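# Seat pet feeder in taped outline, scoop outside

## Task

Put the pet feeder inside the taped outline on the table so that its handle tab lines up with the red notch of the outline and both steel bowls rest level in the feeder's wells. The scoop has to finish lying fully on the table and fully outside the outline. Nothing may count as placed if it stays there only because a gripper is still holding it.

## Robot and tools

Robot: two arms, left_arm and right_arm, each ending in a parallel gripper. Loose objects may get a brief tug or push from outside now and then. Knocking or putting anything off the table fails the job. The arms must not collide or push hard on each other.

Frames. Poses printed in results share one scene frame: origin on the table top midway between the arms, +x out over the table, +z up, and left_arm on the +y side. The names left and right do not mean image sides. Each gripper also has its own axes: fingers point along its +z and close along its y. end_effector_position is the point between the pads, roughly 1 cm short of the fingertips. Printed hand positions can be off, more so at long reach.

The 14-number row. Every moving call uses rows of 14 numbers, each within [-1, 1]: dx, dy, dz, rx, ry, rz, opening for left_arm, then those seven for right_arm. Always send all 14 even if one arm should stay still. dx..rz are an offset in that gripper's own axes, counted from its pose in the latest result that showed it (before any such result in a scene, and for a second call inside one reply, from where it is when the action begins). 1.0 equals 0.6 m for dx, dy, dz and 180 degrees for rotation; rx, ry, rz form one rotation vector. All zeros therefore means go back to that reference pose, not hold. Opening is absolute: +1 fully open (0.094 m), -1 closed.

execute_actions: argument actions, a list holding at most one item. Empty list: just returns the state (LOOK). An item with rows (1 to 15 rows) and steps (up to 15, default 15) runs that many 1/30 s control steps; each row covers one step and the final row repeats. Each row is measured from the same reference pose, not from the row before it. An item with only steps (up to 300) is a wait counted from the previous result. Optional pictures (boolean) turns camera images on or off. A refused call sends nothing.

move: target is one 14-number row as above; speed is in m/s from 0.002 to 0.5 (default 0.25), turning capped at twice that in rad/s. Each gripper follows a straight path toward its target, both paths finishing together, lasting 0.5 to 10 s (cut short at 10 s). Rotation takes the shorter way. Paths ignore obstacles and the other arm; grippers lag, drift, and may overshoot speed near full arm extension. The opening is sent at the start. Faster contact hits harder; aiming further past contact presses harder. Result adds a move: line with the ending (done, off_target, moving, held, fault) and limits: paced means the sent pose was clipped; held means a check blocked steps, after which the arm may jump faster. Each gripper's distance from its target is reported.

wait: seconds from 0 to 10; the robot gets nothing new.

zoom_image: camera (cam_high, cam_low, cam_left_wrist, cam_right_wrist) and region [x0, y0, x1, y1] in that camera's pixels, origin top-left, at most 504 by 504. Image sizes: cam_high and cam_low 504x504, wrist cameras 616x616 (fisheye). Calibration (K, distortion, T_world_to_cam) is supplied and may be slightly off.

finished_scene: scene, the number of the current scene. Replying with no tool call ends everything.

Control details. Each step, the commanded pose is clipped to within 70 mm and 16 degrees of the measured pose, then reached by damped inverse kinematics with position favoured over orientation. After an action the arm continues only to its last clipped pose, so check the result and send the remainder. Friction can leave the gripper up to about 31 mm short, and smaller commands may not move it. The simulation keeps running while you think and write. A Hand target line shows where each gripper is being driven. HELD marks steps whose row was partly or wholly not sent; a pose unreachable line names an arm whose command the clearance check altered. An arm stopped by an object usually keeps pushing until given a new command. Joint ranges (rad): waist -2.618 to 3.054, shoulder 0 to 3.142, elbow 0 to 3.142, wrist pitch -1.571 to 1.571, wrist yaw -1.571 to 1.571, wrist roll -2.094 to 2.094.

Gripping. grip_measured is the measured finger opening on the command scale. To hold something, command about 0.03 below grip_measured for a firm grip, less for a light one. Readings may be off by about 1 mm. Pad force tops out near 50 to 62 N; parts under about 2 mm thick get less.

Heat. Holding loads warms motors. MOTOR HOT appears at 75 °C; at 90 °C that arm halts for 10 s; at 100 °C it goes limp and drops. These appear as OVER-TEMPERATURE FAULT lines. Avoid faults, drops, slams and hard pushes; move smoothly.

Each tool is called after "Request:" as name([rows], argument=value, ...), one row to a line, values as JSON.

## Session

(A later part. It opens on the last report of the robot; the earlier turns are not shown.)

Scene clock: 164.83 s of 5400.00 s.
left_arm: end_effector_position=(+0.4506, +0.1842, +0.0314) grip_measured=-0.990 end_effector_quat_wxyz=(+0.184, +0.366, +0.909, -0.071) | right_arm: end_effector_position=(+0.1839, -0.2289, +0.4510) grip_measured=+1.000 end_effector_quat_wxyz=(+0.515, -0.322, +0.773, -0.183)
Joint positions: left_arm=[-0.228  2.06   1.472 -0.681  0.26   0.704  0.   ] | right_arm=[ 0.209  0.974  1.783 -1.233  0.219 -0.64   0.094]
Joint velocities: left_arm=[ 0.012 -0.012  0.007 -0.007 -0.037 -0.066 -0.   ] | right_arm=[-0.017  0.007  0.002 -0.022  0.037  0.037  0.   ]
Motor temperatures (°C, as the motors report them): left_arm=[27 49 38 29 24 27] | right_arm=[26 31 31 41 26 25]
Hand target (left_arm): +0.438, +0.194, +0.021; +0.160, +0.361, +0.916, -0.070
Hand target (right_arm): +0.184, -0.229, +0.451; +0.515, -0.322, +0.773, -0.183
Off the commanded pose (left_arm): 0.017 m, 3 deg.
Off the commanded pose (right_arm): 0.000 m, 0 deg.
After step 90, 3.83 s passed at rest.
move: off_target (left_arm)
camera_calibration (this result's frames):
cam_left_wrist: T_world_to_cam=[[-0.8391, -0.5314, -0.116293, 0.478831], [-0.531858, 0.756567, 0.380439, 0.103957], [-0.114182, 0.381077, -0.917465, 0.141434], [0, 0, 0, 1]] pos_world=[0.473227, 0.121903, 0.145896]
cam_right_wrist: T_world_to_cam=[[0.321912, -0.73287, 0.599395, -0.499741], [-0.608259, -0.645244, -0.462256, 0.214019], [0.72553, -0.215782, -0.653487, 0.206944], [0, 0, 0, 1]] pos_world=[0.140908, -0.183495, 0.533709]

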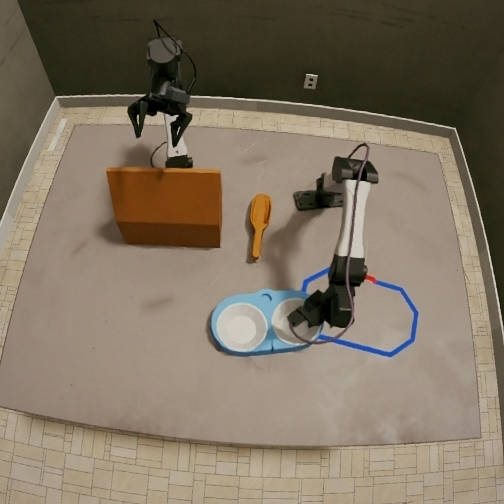

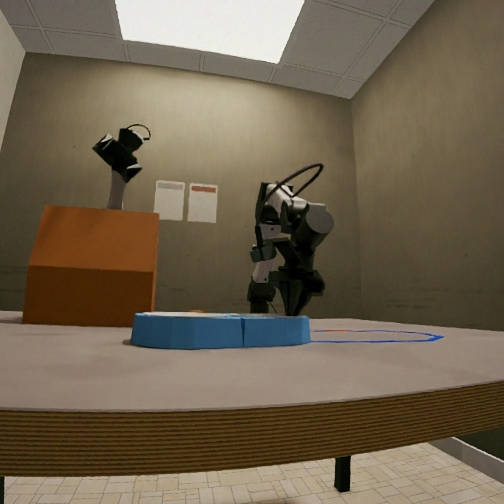

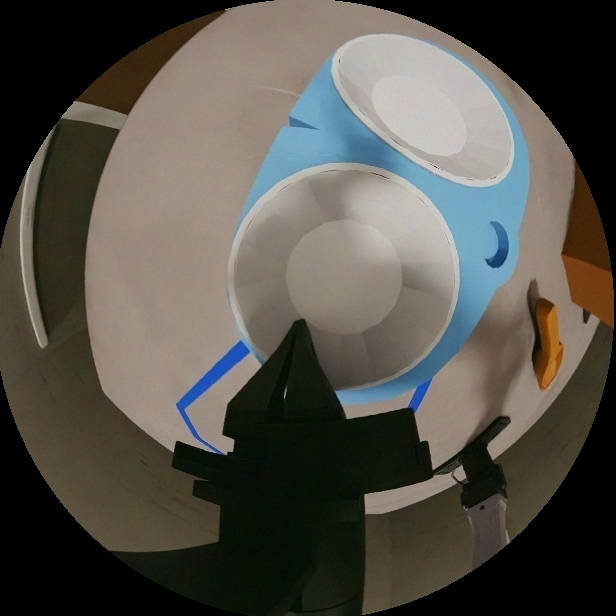

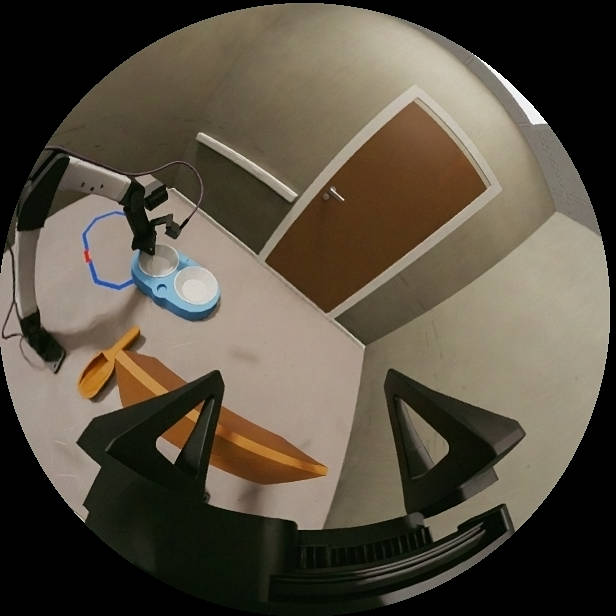

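Request:
move(target=[0.22,0.17,-0.077,0,0.06,0,-1, 0,0,0,0,0,0,1], speed=0.04)

Request:
move(target=[-0.05,-0.03,-0.17,0,0,0,-1, 0,0,0,0,0,0,1], speed=0.08)

Scene clock: 177.20 s of 5400.00 s.
left_arm: end_effector_position=(+0.4233, +0.3401, +0.0320) grip_measured=-0.990 end_effector_quat_wxyz=(+0.120, +0.377, +0.917, -0.046) | right_arm: end_effector_position=(+0.1839, -0.2289, +0.4510) grip_measured=+1.000 end_effector_quat_wxyz=(+0.515, -0.322, +0.773, -0.183)
Joint positions: left_arm=[ 0.118  2.135  1.634 -0.947  0.226  1.089  0.   ] | right_arm=[ 0.209  0.974  1.783 -1.233  0.219 -0.64   0.094]
Joint velocities: left_arm=[-0.002  0.002  0.017  0.022  0.007  0.066 -0.001] | right_arm=[-0.002 -0.002 -0.002  0.051 -0.066 -0.051  0.   ]
Motor temperatures (°C, as the motors report them): left_arm=[27 49 38 28 24 27] | right_arm=[26 31 31 41 26 25]
Hand target (left_arm): +0.418, +0.352, +0.023; +0.099, +0.372, +0.922, -0.041
Hand target (right_arm): +0.184, -0.229, +0.451; +0.515, -0.322, +0.773, -0.183
Off the commanded pose (left_arm): 0.017 m, 3 deg.
Off the commanded pose (right_arm): 0.000 m, 0 deg.
After step 90, 4.67 s passed at rest.
move: off_target (left_arm)
camera_calibration (this result's frames):
cam_left_wrist: T_world_to_cam=[[-0.855795, -0.510658, -0.0827179, 0.537766], [-0.478257, 0.720051, 0.502789, -0.0429953], [-0.197192, 0.469845, -0.860442, 0.0824876], [0, 0, 0, 1]] pos_world=[0.455921, 0.266817, 0.137076]
cam_right_wrist: T_world_to_cam=[[0.321912, -0.73287, 0.599395, -0.499741], [-0.608259, -0.645244, -0.462256, 0.214019], [0.72553, -0.215782, -0.653487, 0.206944], [0, 0, 0, 1]] pos_world=[0.140908, -0.183495, 0.533709]

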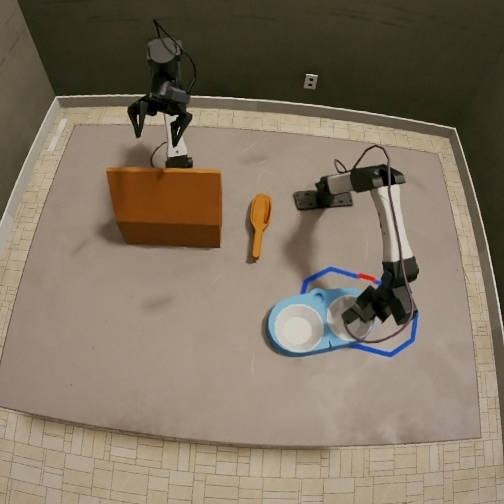

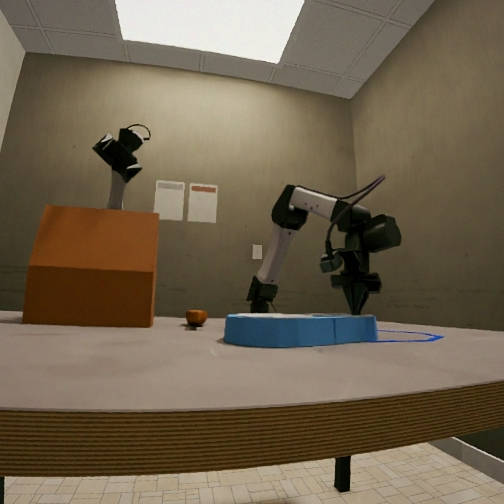

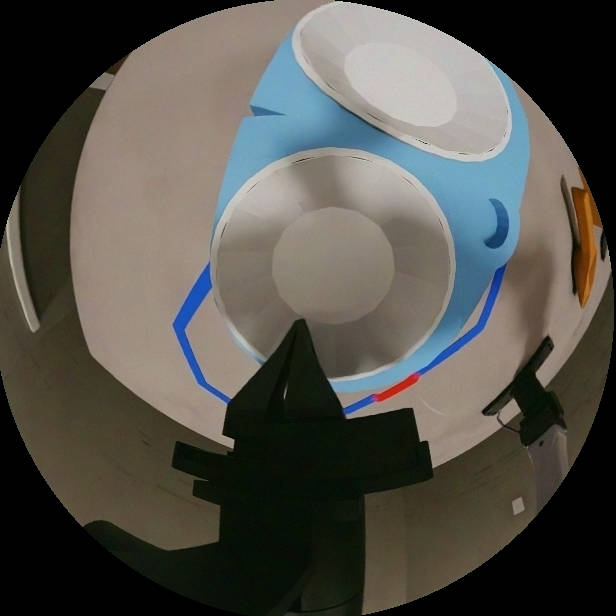

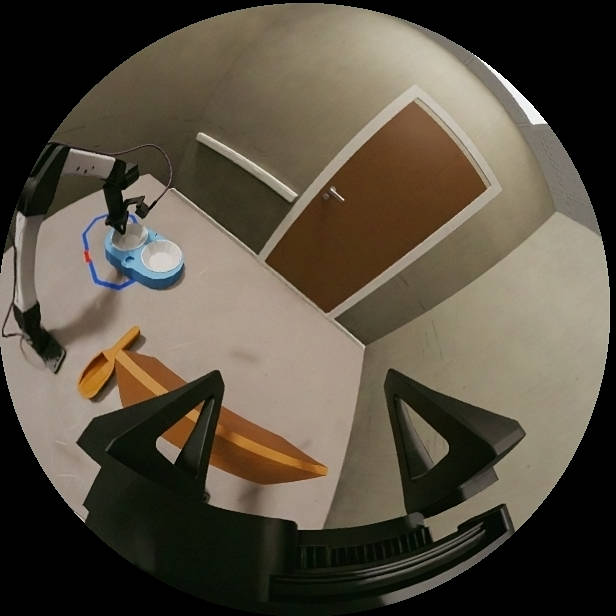

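Scene clock: 179.10 s of 5400.00 s.
left_arm: end_effector_position=(+0.4124, +0.3294, +0.1321) grip_measured=-0.990 end_effector_quat_wxyz=(+0.119, +0.375, +0.918, -0.048) | right_arm: end_effector_position=(+0.1839, -0.2289, +0.4510) grip_measured=+1.000 end_effector_quat_wxyz=(+0.515, -0.322, +0.773, -0.183)
Joint positions: left_arm=[ 0.102  2.045  1.898 -1.3    0.226  1.068  0.   ] | right_arm=[ 0.209  0.974  1.783 -1.233  0.219 -0.64   0.094]
Joint velocities: left_arm=[ 0.002  0.002 -0.012  0.037 -0.037 -0.051  0.001] | right_arm=[ 0.002 -0.012 -0.002 -0.007  0.037 -0.022  0.   ]
Motor temperatures (°C, as the motors report them): left_arm=[27 49 38 28 24 27] | right_arm=[26 31 31 41 26 25]
Hand target (left_arm): +0.413, +0.325, +0.138; +0.120, +0.377, +0.917, -0.045
Hand target (right_arm): +0.184, -0.229, +0.451; +0.515, -0.322, +0.773, -0.183
Off the commanded pose (left_arm): 0.008 m, 0 deg.
Off the commanded pose (right_arm): 0.000 m, 0 deg.
move: done
camera_calibration (this result's frames):
cam_left_wrist: T_world_to_cam=[[-0.853858, -0.514621, -0.0780498, 0.531184], [-0.479639, 0.719681, 0.502001, -0.0900503], [-0.202169, 0.466074, -0.861338, 0.174964], [0, 0, 0, 1]] pos_world=[0.445736, 0.256619, 0.237368]
cam_right_wrist: T_world_to_cam=[[0.321912, -0.73287, 0.599395, -0.499741], [-0.608259, -0.645244, -0.462256, 0.214019], [0.72553, -0.215782, -0.653487, 0.206944], [0, 0, 0, 1]] pos_world=[0.140908, -0.183495, 0.533709]

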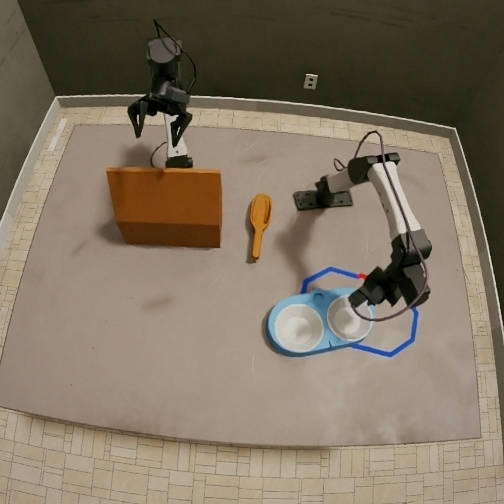

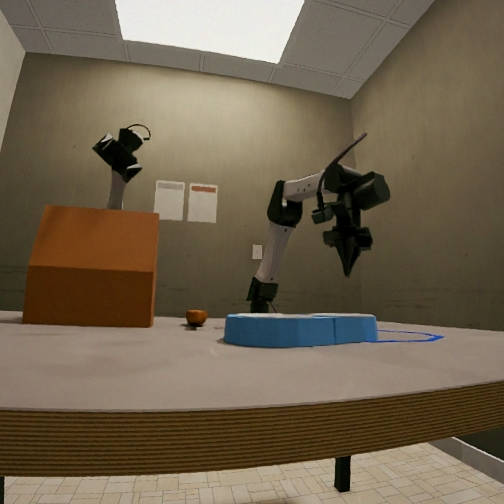

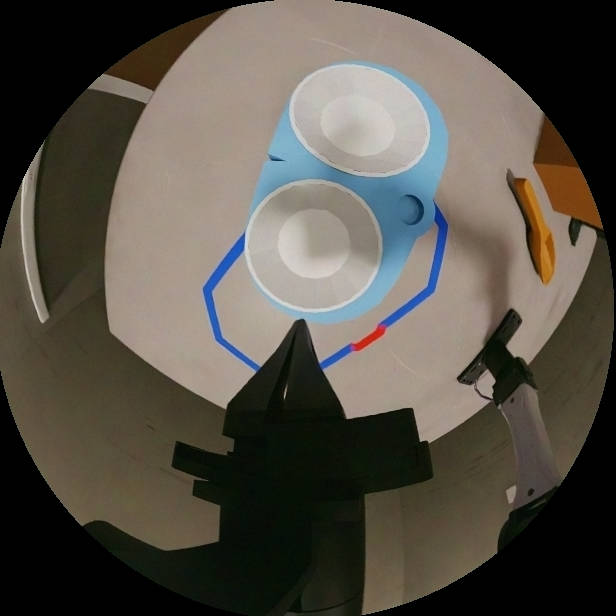

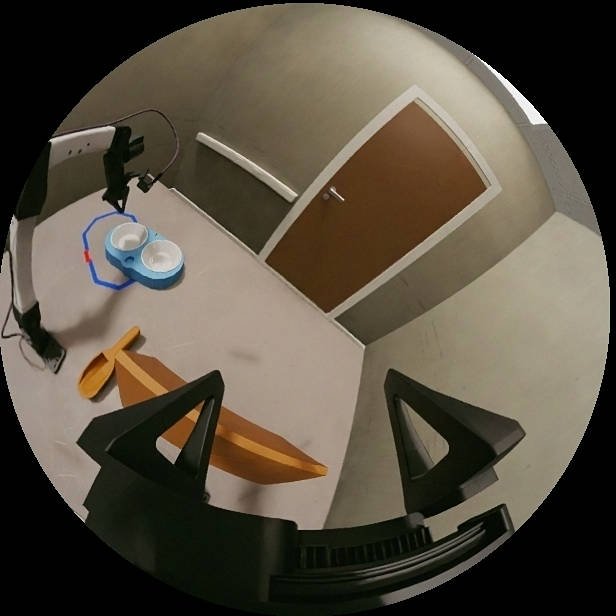

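Request:
move(target=[-0.055,-0.225,0.085,-0.101,0.035,-0.786,-0.2, 0,0,0,0,0,0,1], speed=0.25)

Request:
zoom_image(camera="cam_left_wrist", region=[200, 200, 400, 400])

Scene clock: 196.00 s of 5400.00 s.
left_arm: end_effector_position=(+0.3617, +0.2052, +0.1031) grip_measured=-0.202 end_effector_quat_wxyz=(-0.018, +0.755, -0.655, +0.018) | right_arm: end_effector_position=(+0.1839, -0.2289, +0.4510) grip_measured=+1.000 end_effector_quat_wxyz=(+0.515, -0.322, +0.773, -0.183)
Joint positions: left_arm=[-0.301  1.878  1.573 -1.214 -0.008 -1.808  0.038] | right_arm=[ 0.209  0.974  1.783 -1.233  0.219 -0.64   0.094]
Joint velocities: left_arm=[ 0.012 -0.022  0.007  0.007 -0.007 -0.037  0.001] | right_arm=[-0.012 -0.002 -0.002 -0.007 -0.007 -0.051  0.   ]
Motor temperatures (°C, as the motors report them): left_arm=[27 49 39 27 24 27] | right_arm=[26 31 31 42 26 25]
Hand target (left_arm): +0.351, +0.202, +0.091; -0.001, +0.755, -0.656, -0.003
Hand target (right_arm): +0.184, -0.229, +0.451; +0.515, -0.322, +0.773, -0.183
Off the commanded pose (left_arm): 0.017 m, 3 deg.
Off the commanded pose (right_arm): 0.000 m, 0 deg.
After step 90, 8.33 s passed at rest.
move: off_target (left_arm)
camera_calibration (this result's frames):
cam_left_wrist: T_world_to_cam=[[0.991635, -0.122601, 0.0403559, -0.338459], [-0.116197, -0.711832, 0.692671, 0.132249], [-0.0561957, -0.691566, -0.720124, 0.367829], [0, 0, 0, 1]] pos_world=[0.371666, 0.307022, 0.186937]
cam_right_wrist: T_world_to_cam=[[0.321912, -0.73287, 0.599395, -0.499741], [-0.608259, -0.645244, -0.462256, 0.214019], [0.72553, -0.215782, -0.653487, 0.206944], [0, 0, 0, 1]] pos_world=[0.140908, -0.183495, 0.533709]

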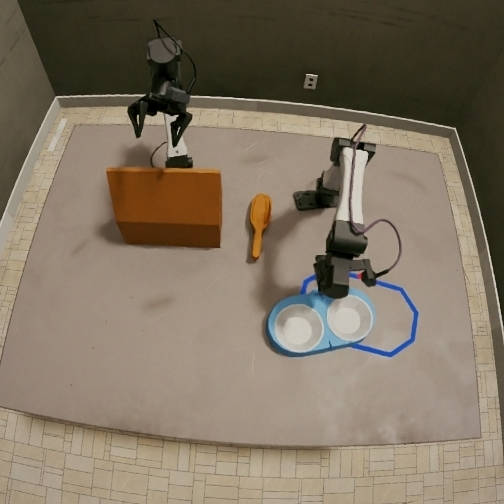

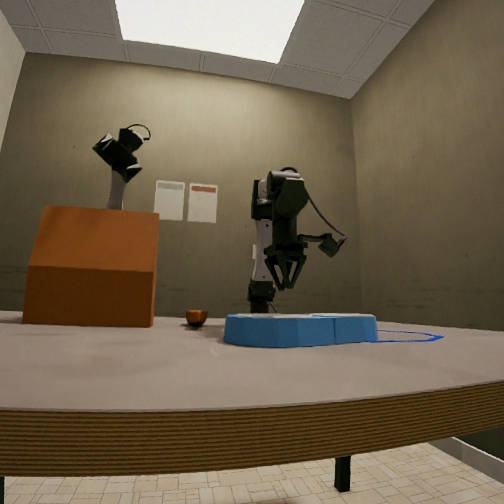

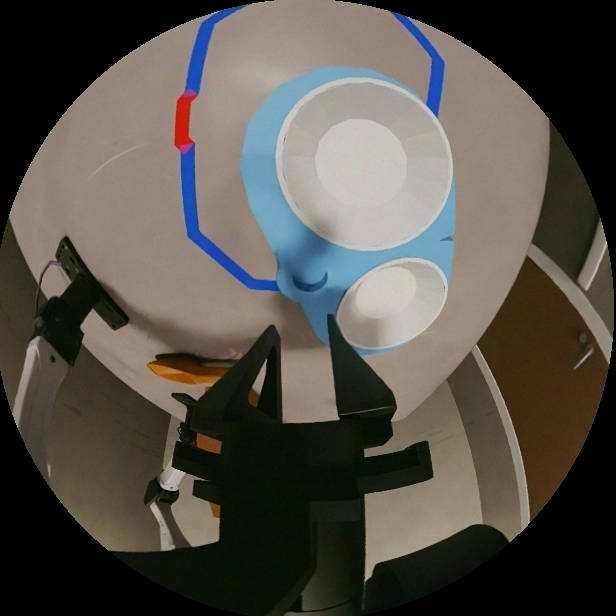

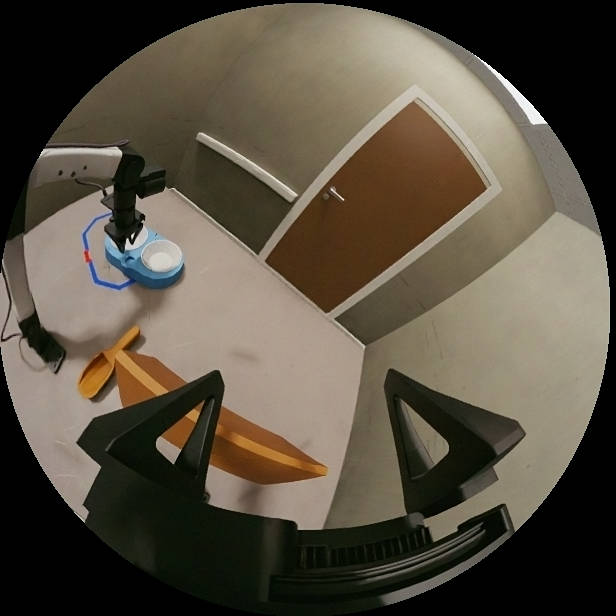

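Region (200, 200, 400, 400) of cam_left_wrist's 616x616 image, scaled by 2.520, with more detail than that image has.

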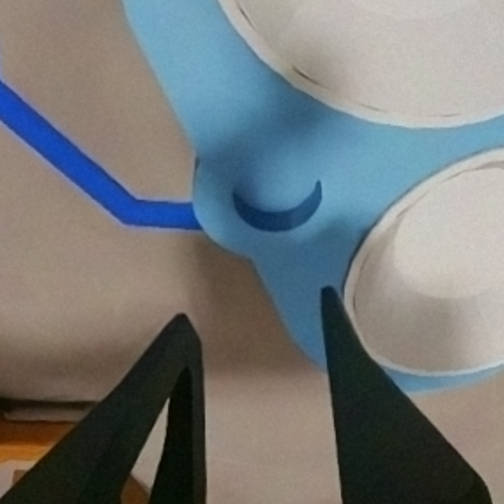

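Request:
move(target=[0,0.035,0.075,0,0,0,-0.2, 0,0,0,0,0,0,1], speed=0.04)

Request:
zoom_image(camera="cam_left_wrist", region=[200, 200, 400, 400])

Scene clock: 204.10 s of 5400.00 s.
left_arm: end_effector_position=(+0.3471, +0.2066, +0.0591) grip_measured=-0.202 end_effector_quat_wxyz=(-0.018, +0.758, -0.652, +0.018) | right_arm: end_effector_position=(+0.1839, -0.2289, +0.4510) grip_measured=+1.000 end_effector_quat_wxyz=(+0.515, -0.322, +0.773, -0.183)
Joint positions: left_arm=[-0.301  1.85   1.359 -1.029 -0.008 -1.815  0.038] | right_arm=[ 0.209  0.974  1.783 -1.233  0.219 -0.64   0.094]
Joint velocities: left_arm=[-0.002 -0.012  0.022  0.007 -0.037 -0.007 -0.001] | right_arm=[ 0.002 -0.022 -0.002  0.022 -0.081 -0.022  0.   ]
Motor temperatures (°C, as the motors report them): left_arm=[27 47 38 27 24 27] | right_arm=[26 31 31 42 26 25]
Hand target (left_arm): +0.343, +0.202, +0.057; -0.018, +0.755, -0.655, +0.018
Hand target (right_arm): +0.184, -0.229, +0.451; +0.515, -0.322, +0.773, -0.183
Off the commanded pose (left_arm): 0.006 m, 0 deg.
Off the commanded pose (right_arm): 0.000 m, 0 deg.
After step 90, 3.40 s passed at rest.
move: done
camera_calibration (this result's frames):
cam_left_wrist: T_world_to_cam=[[0.992555, -0.115028, 0.0400477, -0.32397], [-0.110526, -0.712449, 0.692965, 0.160207], [-0.0511782, -0.692232, -0.719858, 0.334624], [0, 0, 0, 1]] pos_world=[0.35639, 0.308512, 0.142838]
cam_right_wrist: T_world_to_cam=[[0.321912, -0.73287, 0.599395, -0.499741], [-0.608259, -0.645244, -0.462256, 0.214019], [0.72553, -0.215782, -0.653487, 0.206944], [0, 0, 0, 1]] pos_world=[0.140908, -0.183495, 0.533709]

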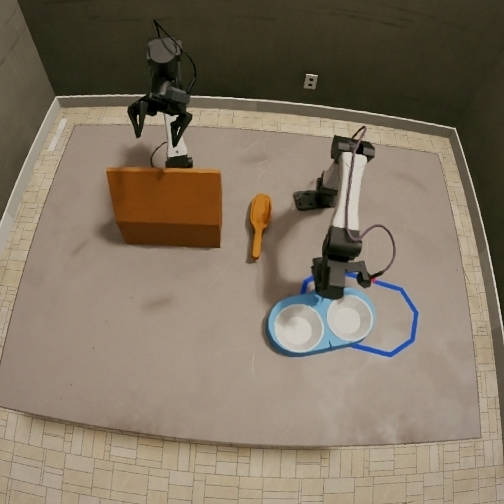

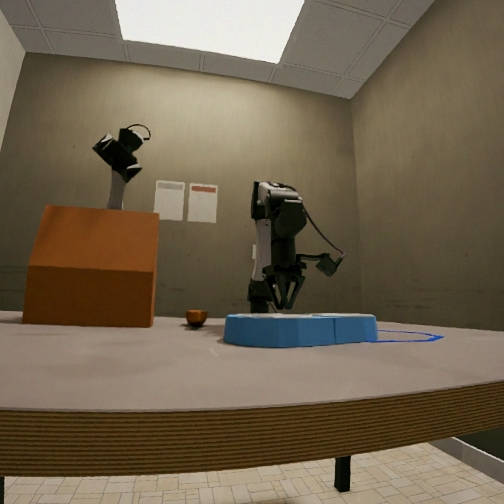

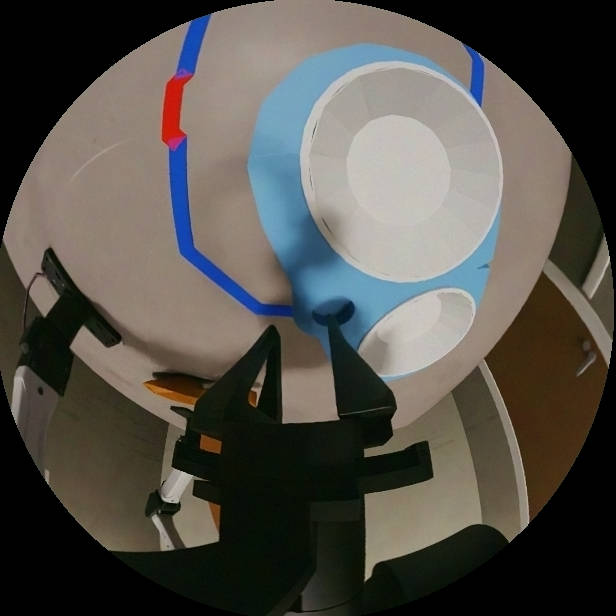

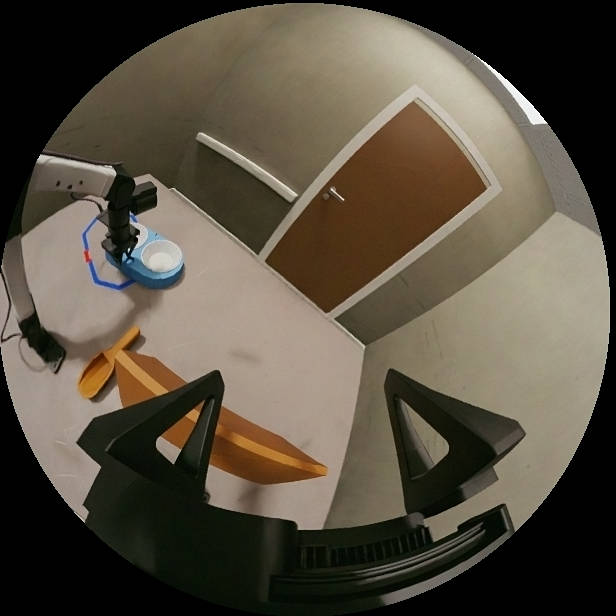

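Region (200, 200, 400, 400) of cam_left_wrist's 616x616 image, scaled by 2.520, with more detail than that image has.

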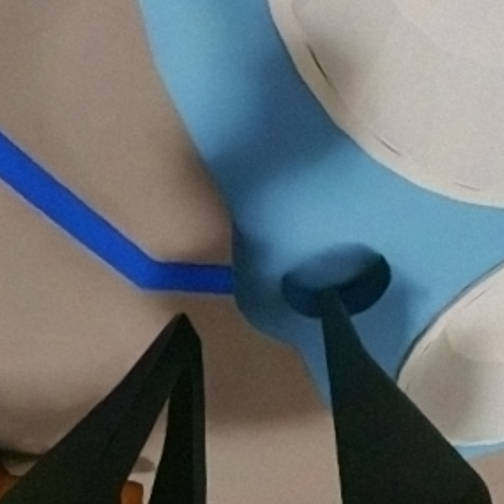

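Request:
move(target=[0.012,0.005,0.05,0,0,0,-0.2, 0,0,0,0,0,0,1], speed=0.02)

Request:
zoom_image(camera="cam_left_wrist", region=[200, 200, 400, 400])

Scene clock: 209.97 s of 5400.00 s.
left_arm: end_effector_position=(+0.3530, +0.2026, +0.0412) grip_measured=-0.202 end_effector_quat_wxyz=(-0.026, +0.759, -0.650, +0.030) | right_arm: end_effector_position=(+0.1839, -0.2289, +0.4510) grip_measured=+1.000 end_effector_quat_wxyz=(+0.515, -0.322, +0.773, -0.183)
Joint positions: left_arm=[-0.31   1.867  1.305 -0.93  -0.008 -1.829  0.038] | right_arm=[ 0.209  0.974  1.783 -1.233  0.219 -0.64   0.094]
Joint velocities: left_arm=[-0.007 -0.017  0.002 -0.022  0.051 -0.007 -0.001] | right_arm=[-0.002 -0.007  0.007 -0.022  0.037 -0.022  0.   ]
Motor temperatures (°C, as the motors report them): left_arm=[27 47 38 27 24 27] | right_arm=[26 31 31 42 26 25]
Hand target (left_arm): +0.346, +0.199, +0.030; -0.018, +0.758, -0.652, +0.018
Hand target (right_arm): +0.184, -0.229, +0.451; +0.515, -0.322, +0.773, -0.183
Off the commanded pose (left_arm): 0.014 m, 2 deg.
Off the commanded pose (right_arm): 0.000 m, 0 deg.
After step 90, 1.07 s passed at rest.
move: off_target (left_arm)
camera_calibration (this result's frames):
cam_left_wrist: T_world_to_cam=[[0.991517, -0.11031, 0.0687415, -0.331328], [-0.127026, -0.710372, 0.692269, 0.175848], [-0.0275319, -0.695129, -0.718358, 0.311488], [0, 0, 0, 1]] pos_world=[0.359431, 0.304892, 0.124802]
cam_right_wrist: T_world_to_cam=[[0.321912, -0.73287, 0.599395, -0.499741], [-0.608259, -0.645244, -0.462256, 0.214019], [0.72553, -0.215782, -0.653487, 0.206944], [0, 0, 0, 1]] pos_world=[0.140908, -0.183495, 0.533709]

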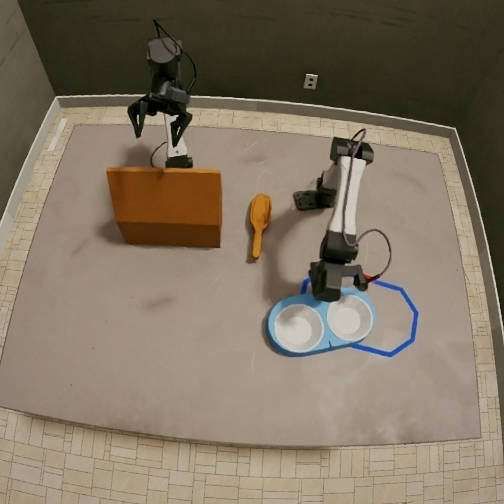

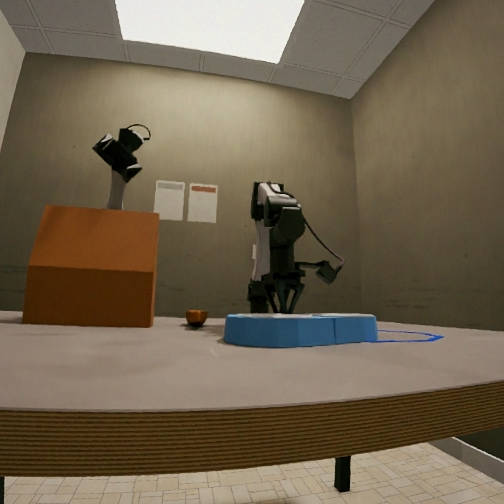

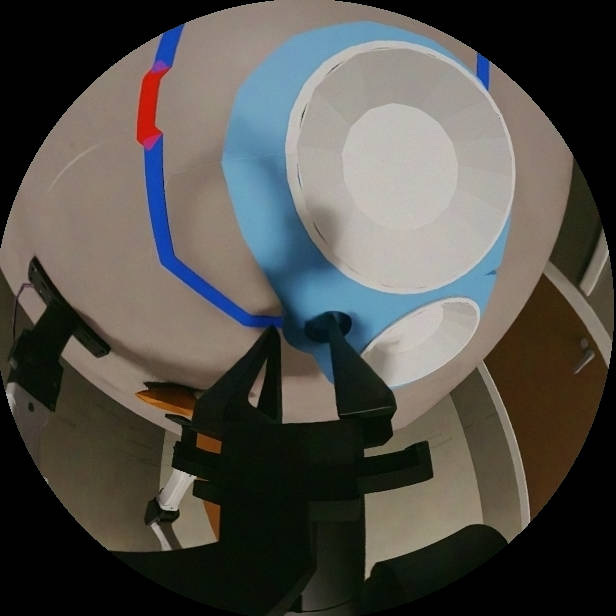

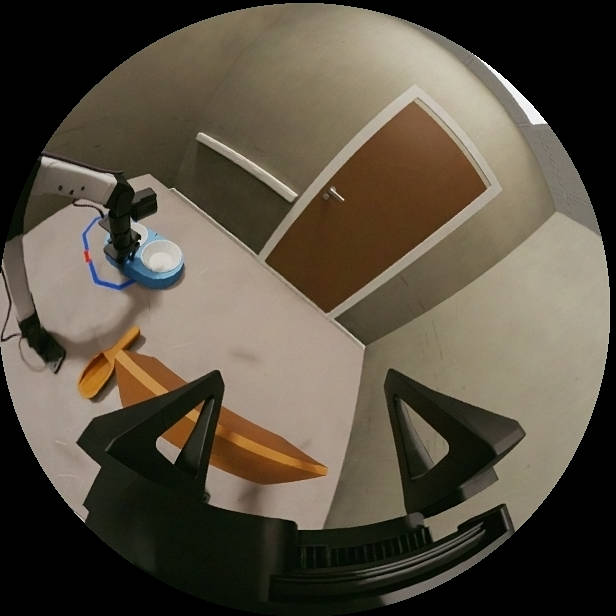

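Region (200, 200, 400, 400) of cam_left_wrist's 616x616 image, scaled by 2.520, with more detail than that image has.

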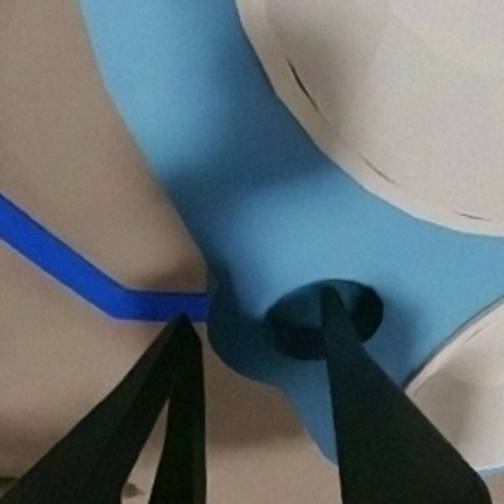

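A little deeper, then close.

Request:
move(target=[0,0.018,0.028,0,0,0,-0.2, 0,0,0,0,0,0,1], speed=0.02)

Request:
move(target=[0,0,0,0,0,0,-0.8, 0,0,0,0,0,0,1])

Request:
zoom_image(camera="cam_high", region=[250, 230, 450, 400])

Scene clock: 215.20 s of 5400.00 s.
left_arm: end_effector_position=(+0.3522, +0.2027, +0.0343) grip_measured=-0.202 end_effector_quat_wxyz=(-0.033, +0.759, -0.649, +0.040) | right_arm: end_effector_position=(+0.1839, -0.2289, +0.4510) grip_measured=+1.000 end_effector_quat_wxyz=(+0.515, -0.322, +0.773, -0.183)
Joint positions: left_arm=[-0.31   1.852  1.255 -0.87  -0.008 -1.831  0.038] | right_arm=[ 0.209  0.974  1.783 -1.233  0.219 -0.64   0.094]
Joint velocities: left_arm=[-0.012 -0.007 -0.002 -0.11   0.051 -0.007 -0.   ] | right_arm=[ 0.007  0.022 -0.002  0.007 -0.051  0.007  0.   ]
Motor temperatures (°C, as the motors report them): left_arm=[27 46 38 27 24 27] | right_arm=[26 31 31 42 26 25]
Hand target (left_arm): +0.343, +0.201, +0.024; -0.026, +0.759, -0.650, +0.030
Hand target (right_arm): +0.184, -0.229, +0.451; +0.515, -0.322, +0.773, -0.183
Off the commanded pose (left_arm): 0.014 m, 1 deg.
Off the commanded pose (right_arm): 0.000 m, 0 deg.
After step 90, 1.00 s passed at rest.
move: off_target (left_arm)
camera_calibration (this result's frames):
cam_left_wrist: T_world_to_cam=[[0.989754, -0.10859, 0.0927085, -0.330609], [-0.142477, -0.708743, 0.69093, 0.18574], [-0.00932169, -0.69706, -0.716953, 0.300497], [0, 0, 0, 1]] pos_world=[0.356487, 0.305205, 0.117759]
cam_right_wrist: T_world_to_cam=[[0.321912, -0.73287, 0.599395, -0.499741], [-0.608259, -0.645244, -0.462256, 0.214019], [0.72553, -0.215782, -0.653487, 0.206944], [0, 0, 0, 1]] pos_world=[0.140908, -0.183495, 0.533709]

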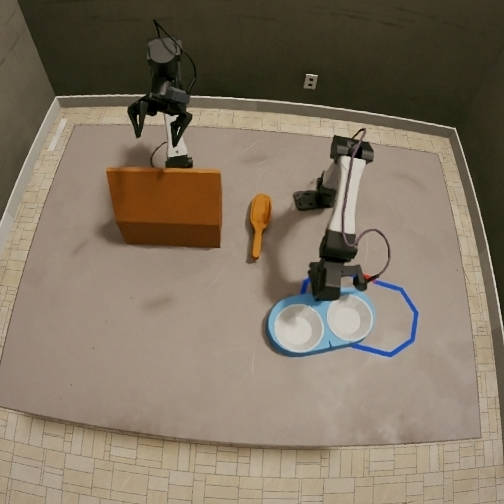

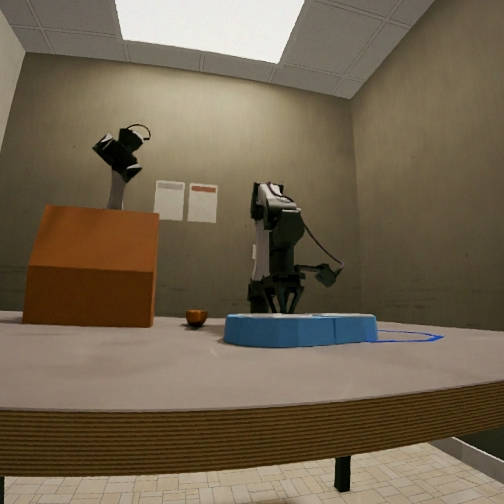

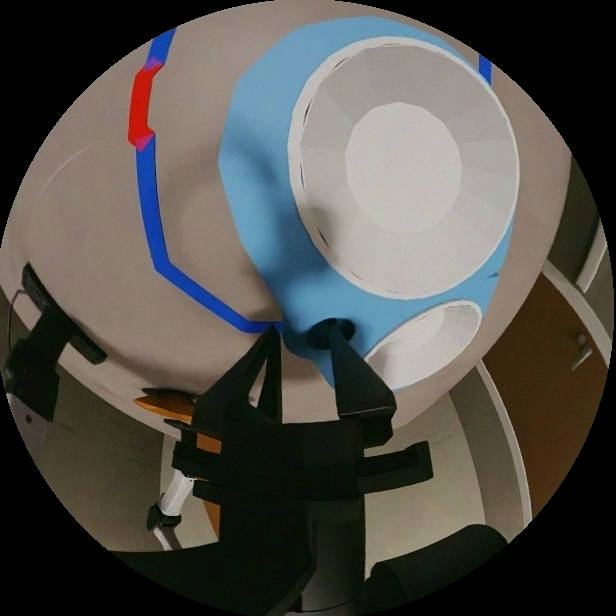

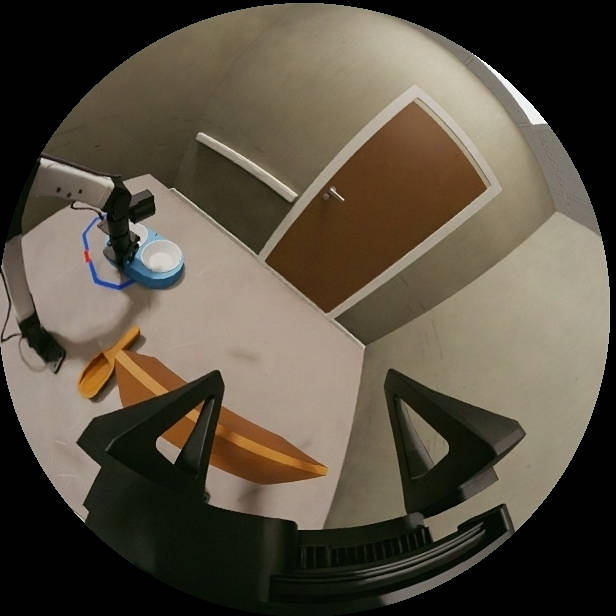

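Scene clock: 215.70 s of 5400.00 s.
left_arm: end_effector_position=(+0.3532, +0.2026, +0.0358) grip_measured=-0.660 end_effector_quat_wxyz=(-0.035, +0.758, -0.650, +0.043) | right_arm: end_effector_position=(+0.1839, -0.2289, +0.4510) grip_measured=+1.000 end_effector_quat_wxyz=(+0.515, -0.322, +0.773, -0.183)
Joint positions: left_arm=[-0.31   1.848  1.255 -0.868 -0.008 -1.829  0.016] | right_arm=[ 0.209  0.974  1.783 -1.233  0.219 -0.64   0.094]
Joint velocities: left_arm=[ 0.007  0.017  0.002  0.037 -0.037  0.066 -0.   ] | right_arm=[-0.012  0.002 -0.012 -0.051  0.081  0.007  0.   ]
Motor temperatures (°C, as the motors report them): left_arm=[27 46 38 27 24 27] | right_arm=[26 31 31 42 26 25]
Hand target (left_arm): +0.352, +0.203, +0.034; -0.033, +0.759, -0.649, +0.040
Hand target (right_arm): +0.184, -0.229, +0.451; +0.515, -0.322, +0.773, -0.183
Off the commanded pose (left_arm): 0.002 m, 0 deg.
Off the commanded pose (right_arm): 0.000 m, 0 deg.
move: done
camera_calibration (this result's frames):
cam_left_wrist: T_world_to_cam=[[0.988885, -0.1108, 0.0991431, -0.331148], [-0.148548, -0.708112, 0.690298, 0.186765], [-0.00628051, -0.697353, -0.716701, 0.300531], [0, 0, 0, 1]] pos_world=[0.357098, 0.305136, 0.119298]
cam_right_wrist: T_world_to_cam=[[0.321912, -0.73287, 0.599395, -0.499741], [-0.608259, -0.645244, -0.462256, 0.214019], [0.72553, -0.215782, -0.653487, 0.206944], [0, 0, 0, 1]] pos_world=[0.140908, -0.183495, 0.533709]

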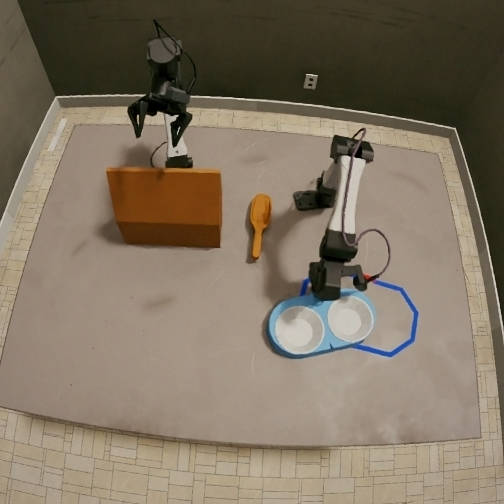

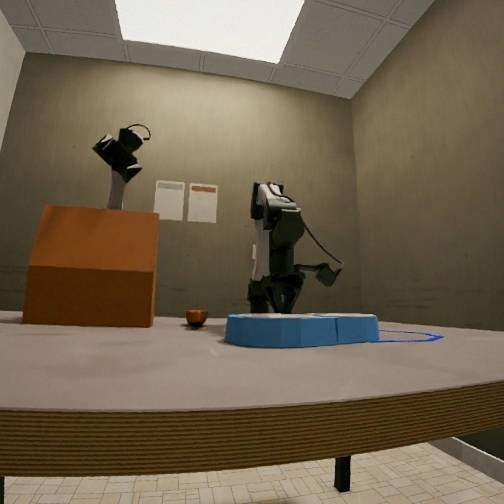

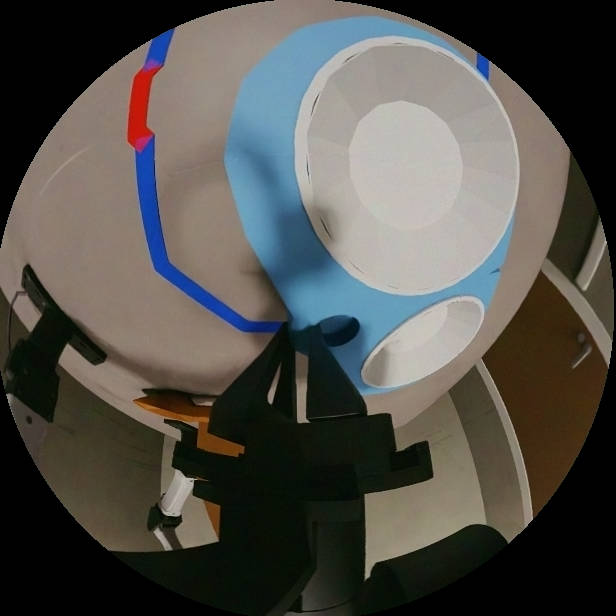

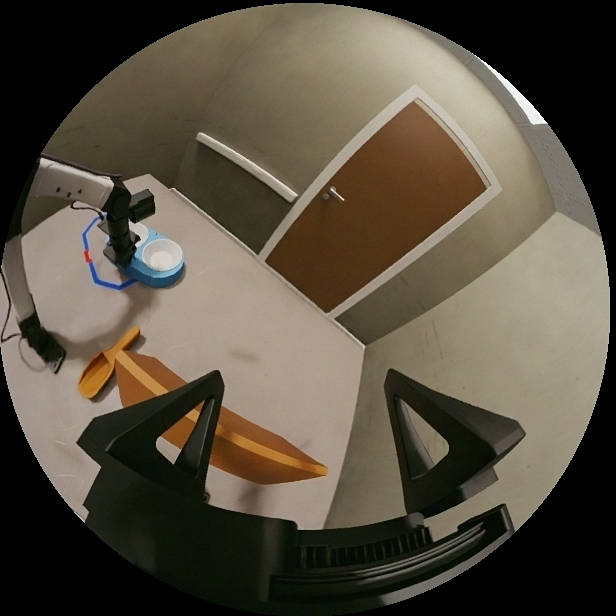

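Region (250, 230, 450, 400) of cam_high's 504x504 image, scaled by 2.520, with more detail than that image has; it fills the top 428 rows of this view, and the rest is white.

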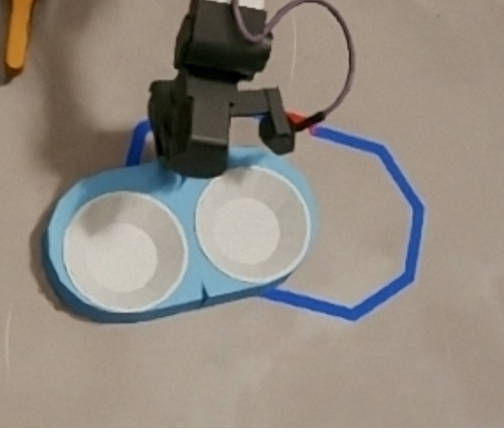

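Request:
move(target=[-0.278,0.036,-0.009,-0.003,0.016,0.149,-0.74, 0,0,0,0,0,0,1], speed=0.05)

Request:
zoom_image(camera="cam_high", region=[250, 230, 450, 400])

Scene clock: 226.47 s of 5400.00 s.
left_arm: end_effector_position=(+0.3056, +0.3572, +0.0355) grip_measured=-0.660 end_effector_quat_wxyz=(+0.025, -0.587, +0.807, -0.055) | right_arm: end_effector_position=(+0.1839, -0.2289, +0.4510) grip_measured=+1.000 end_effector_quat_wxyz=(+0.515, -0.322, +0.773, -0.183)
Joint positions: left_arm=[ 0.214  1.783  1.172 -0.887  0.097 -0.841  0.016] | right_arm=[ 0.209  0.974  1.783 -1.233  0.219 -0.64   0.094]
Joint velocities: left_arm=[-0.012 -0.007  0.002  0.022  0.007  0.051 -0.001] | right_arm=[ 0.002 -0.012 -0.012  0.051  0.022  0.007  0.   ]
Motor temperatures (°C, as the motors report them): left_arm=[27 46 38 27 24 27] | right_arm=[26 31 31 42 26 25]
Hand target (left_arm): +0.304, +0.361, +0.034; +0.022, -0.586, +0.808, -0.054
Hand target (right_arm): +0.184, -0.229, +0.451; +0.515, -0.322, +0.773, -0.183
Off the commanded pose (left_arm): 0.007 m, 1 deg.
Off the commanded pose (right_arm): 0.000 m, 0 deg.
After step 90, 2.77 s passed at rest.
move: done
camera_calibration (this result's frames):
cam_left_wrist: T_world_to_cam=[[0.832597, -0.542954, 0.109466, -0.0651572], [-0.45669, -0.561137, 0.690333, 0.331041], [-0.313393, -0.624761, -0.715163, 0.475686], [0, 0, 0, 1]] pos_world=[0.35451, 0.447572, 0.118797]
cam_right_wrist: T_world_to_cam=[[0.321912, -0.73287, 0.599395, -0.499741], [-0.608259, -0.645244, -0.462256, 0.214019], [0.72553, -0.215782, -0.653487, 0.206944], [0, 0, 0, 1]] pos_world=[0.140908, -0.183495, 0.533709]

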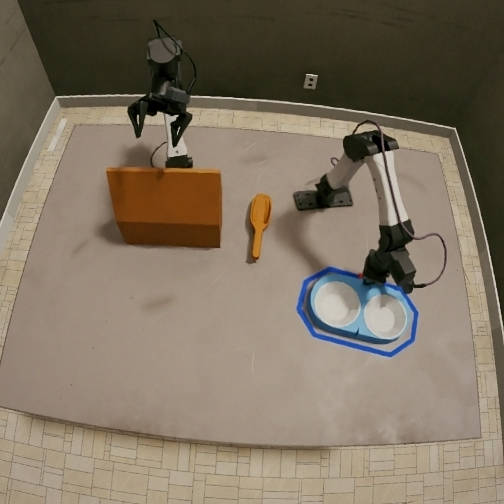

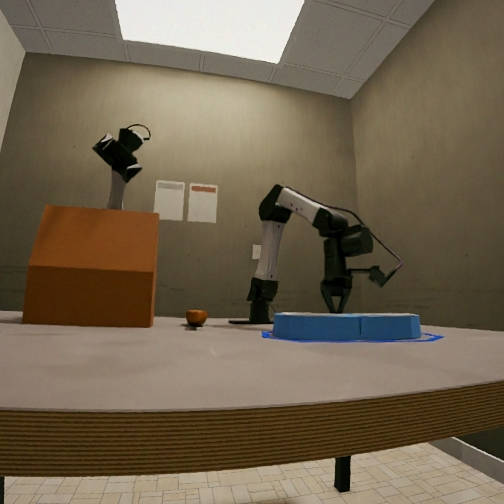

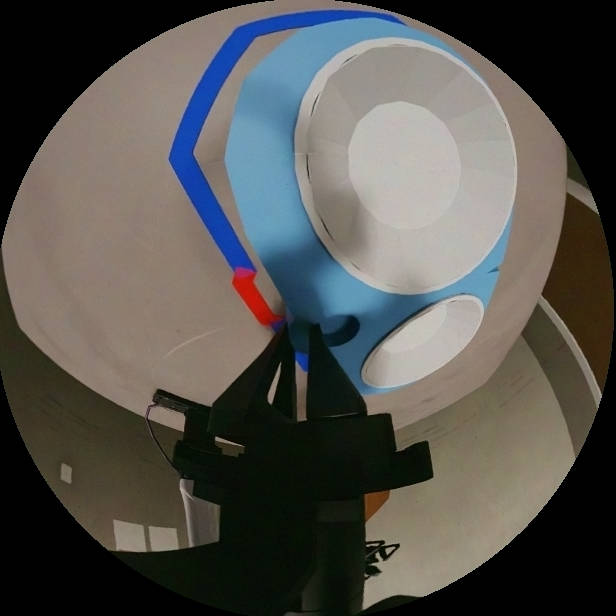

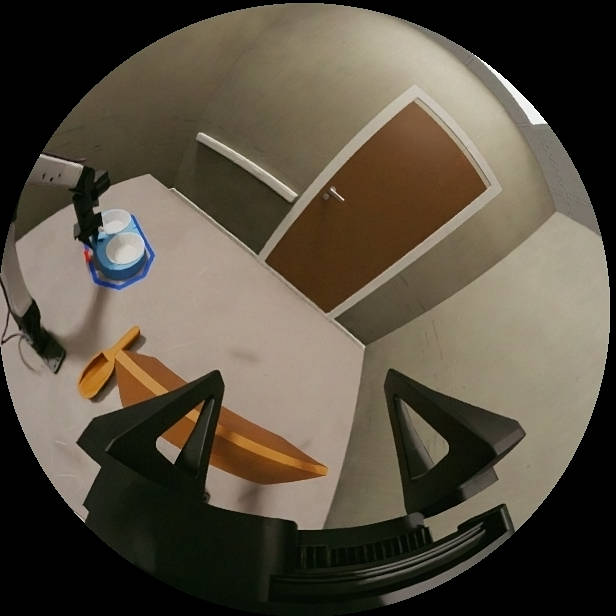

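Region (250, 230, 450, 400) of cam_high's 504x504 image, scaled by 2.520, with more detail than that image has; it fills the top 428 rows of this view, and the rest is white.

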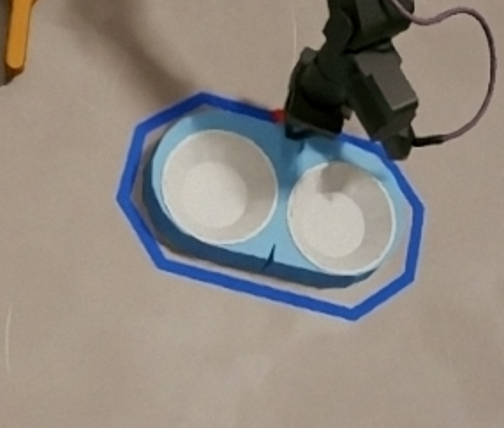

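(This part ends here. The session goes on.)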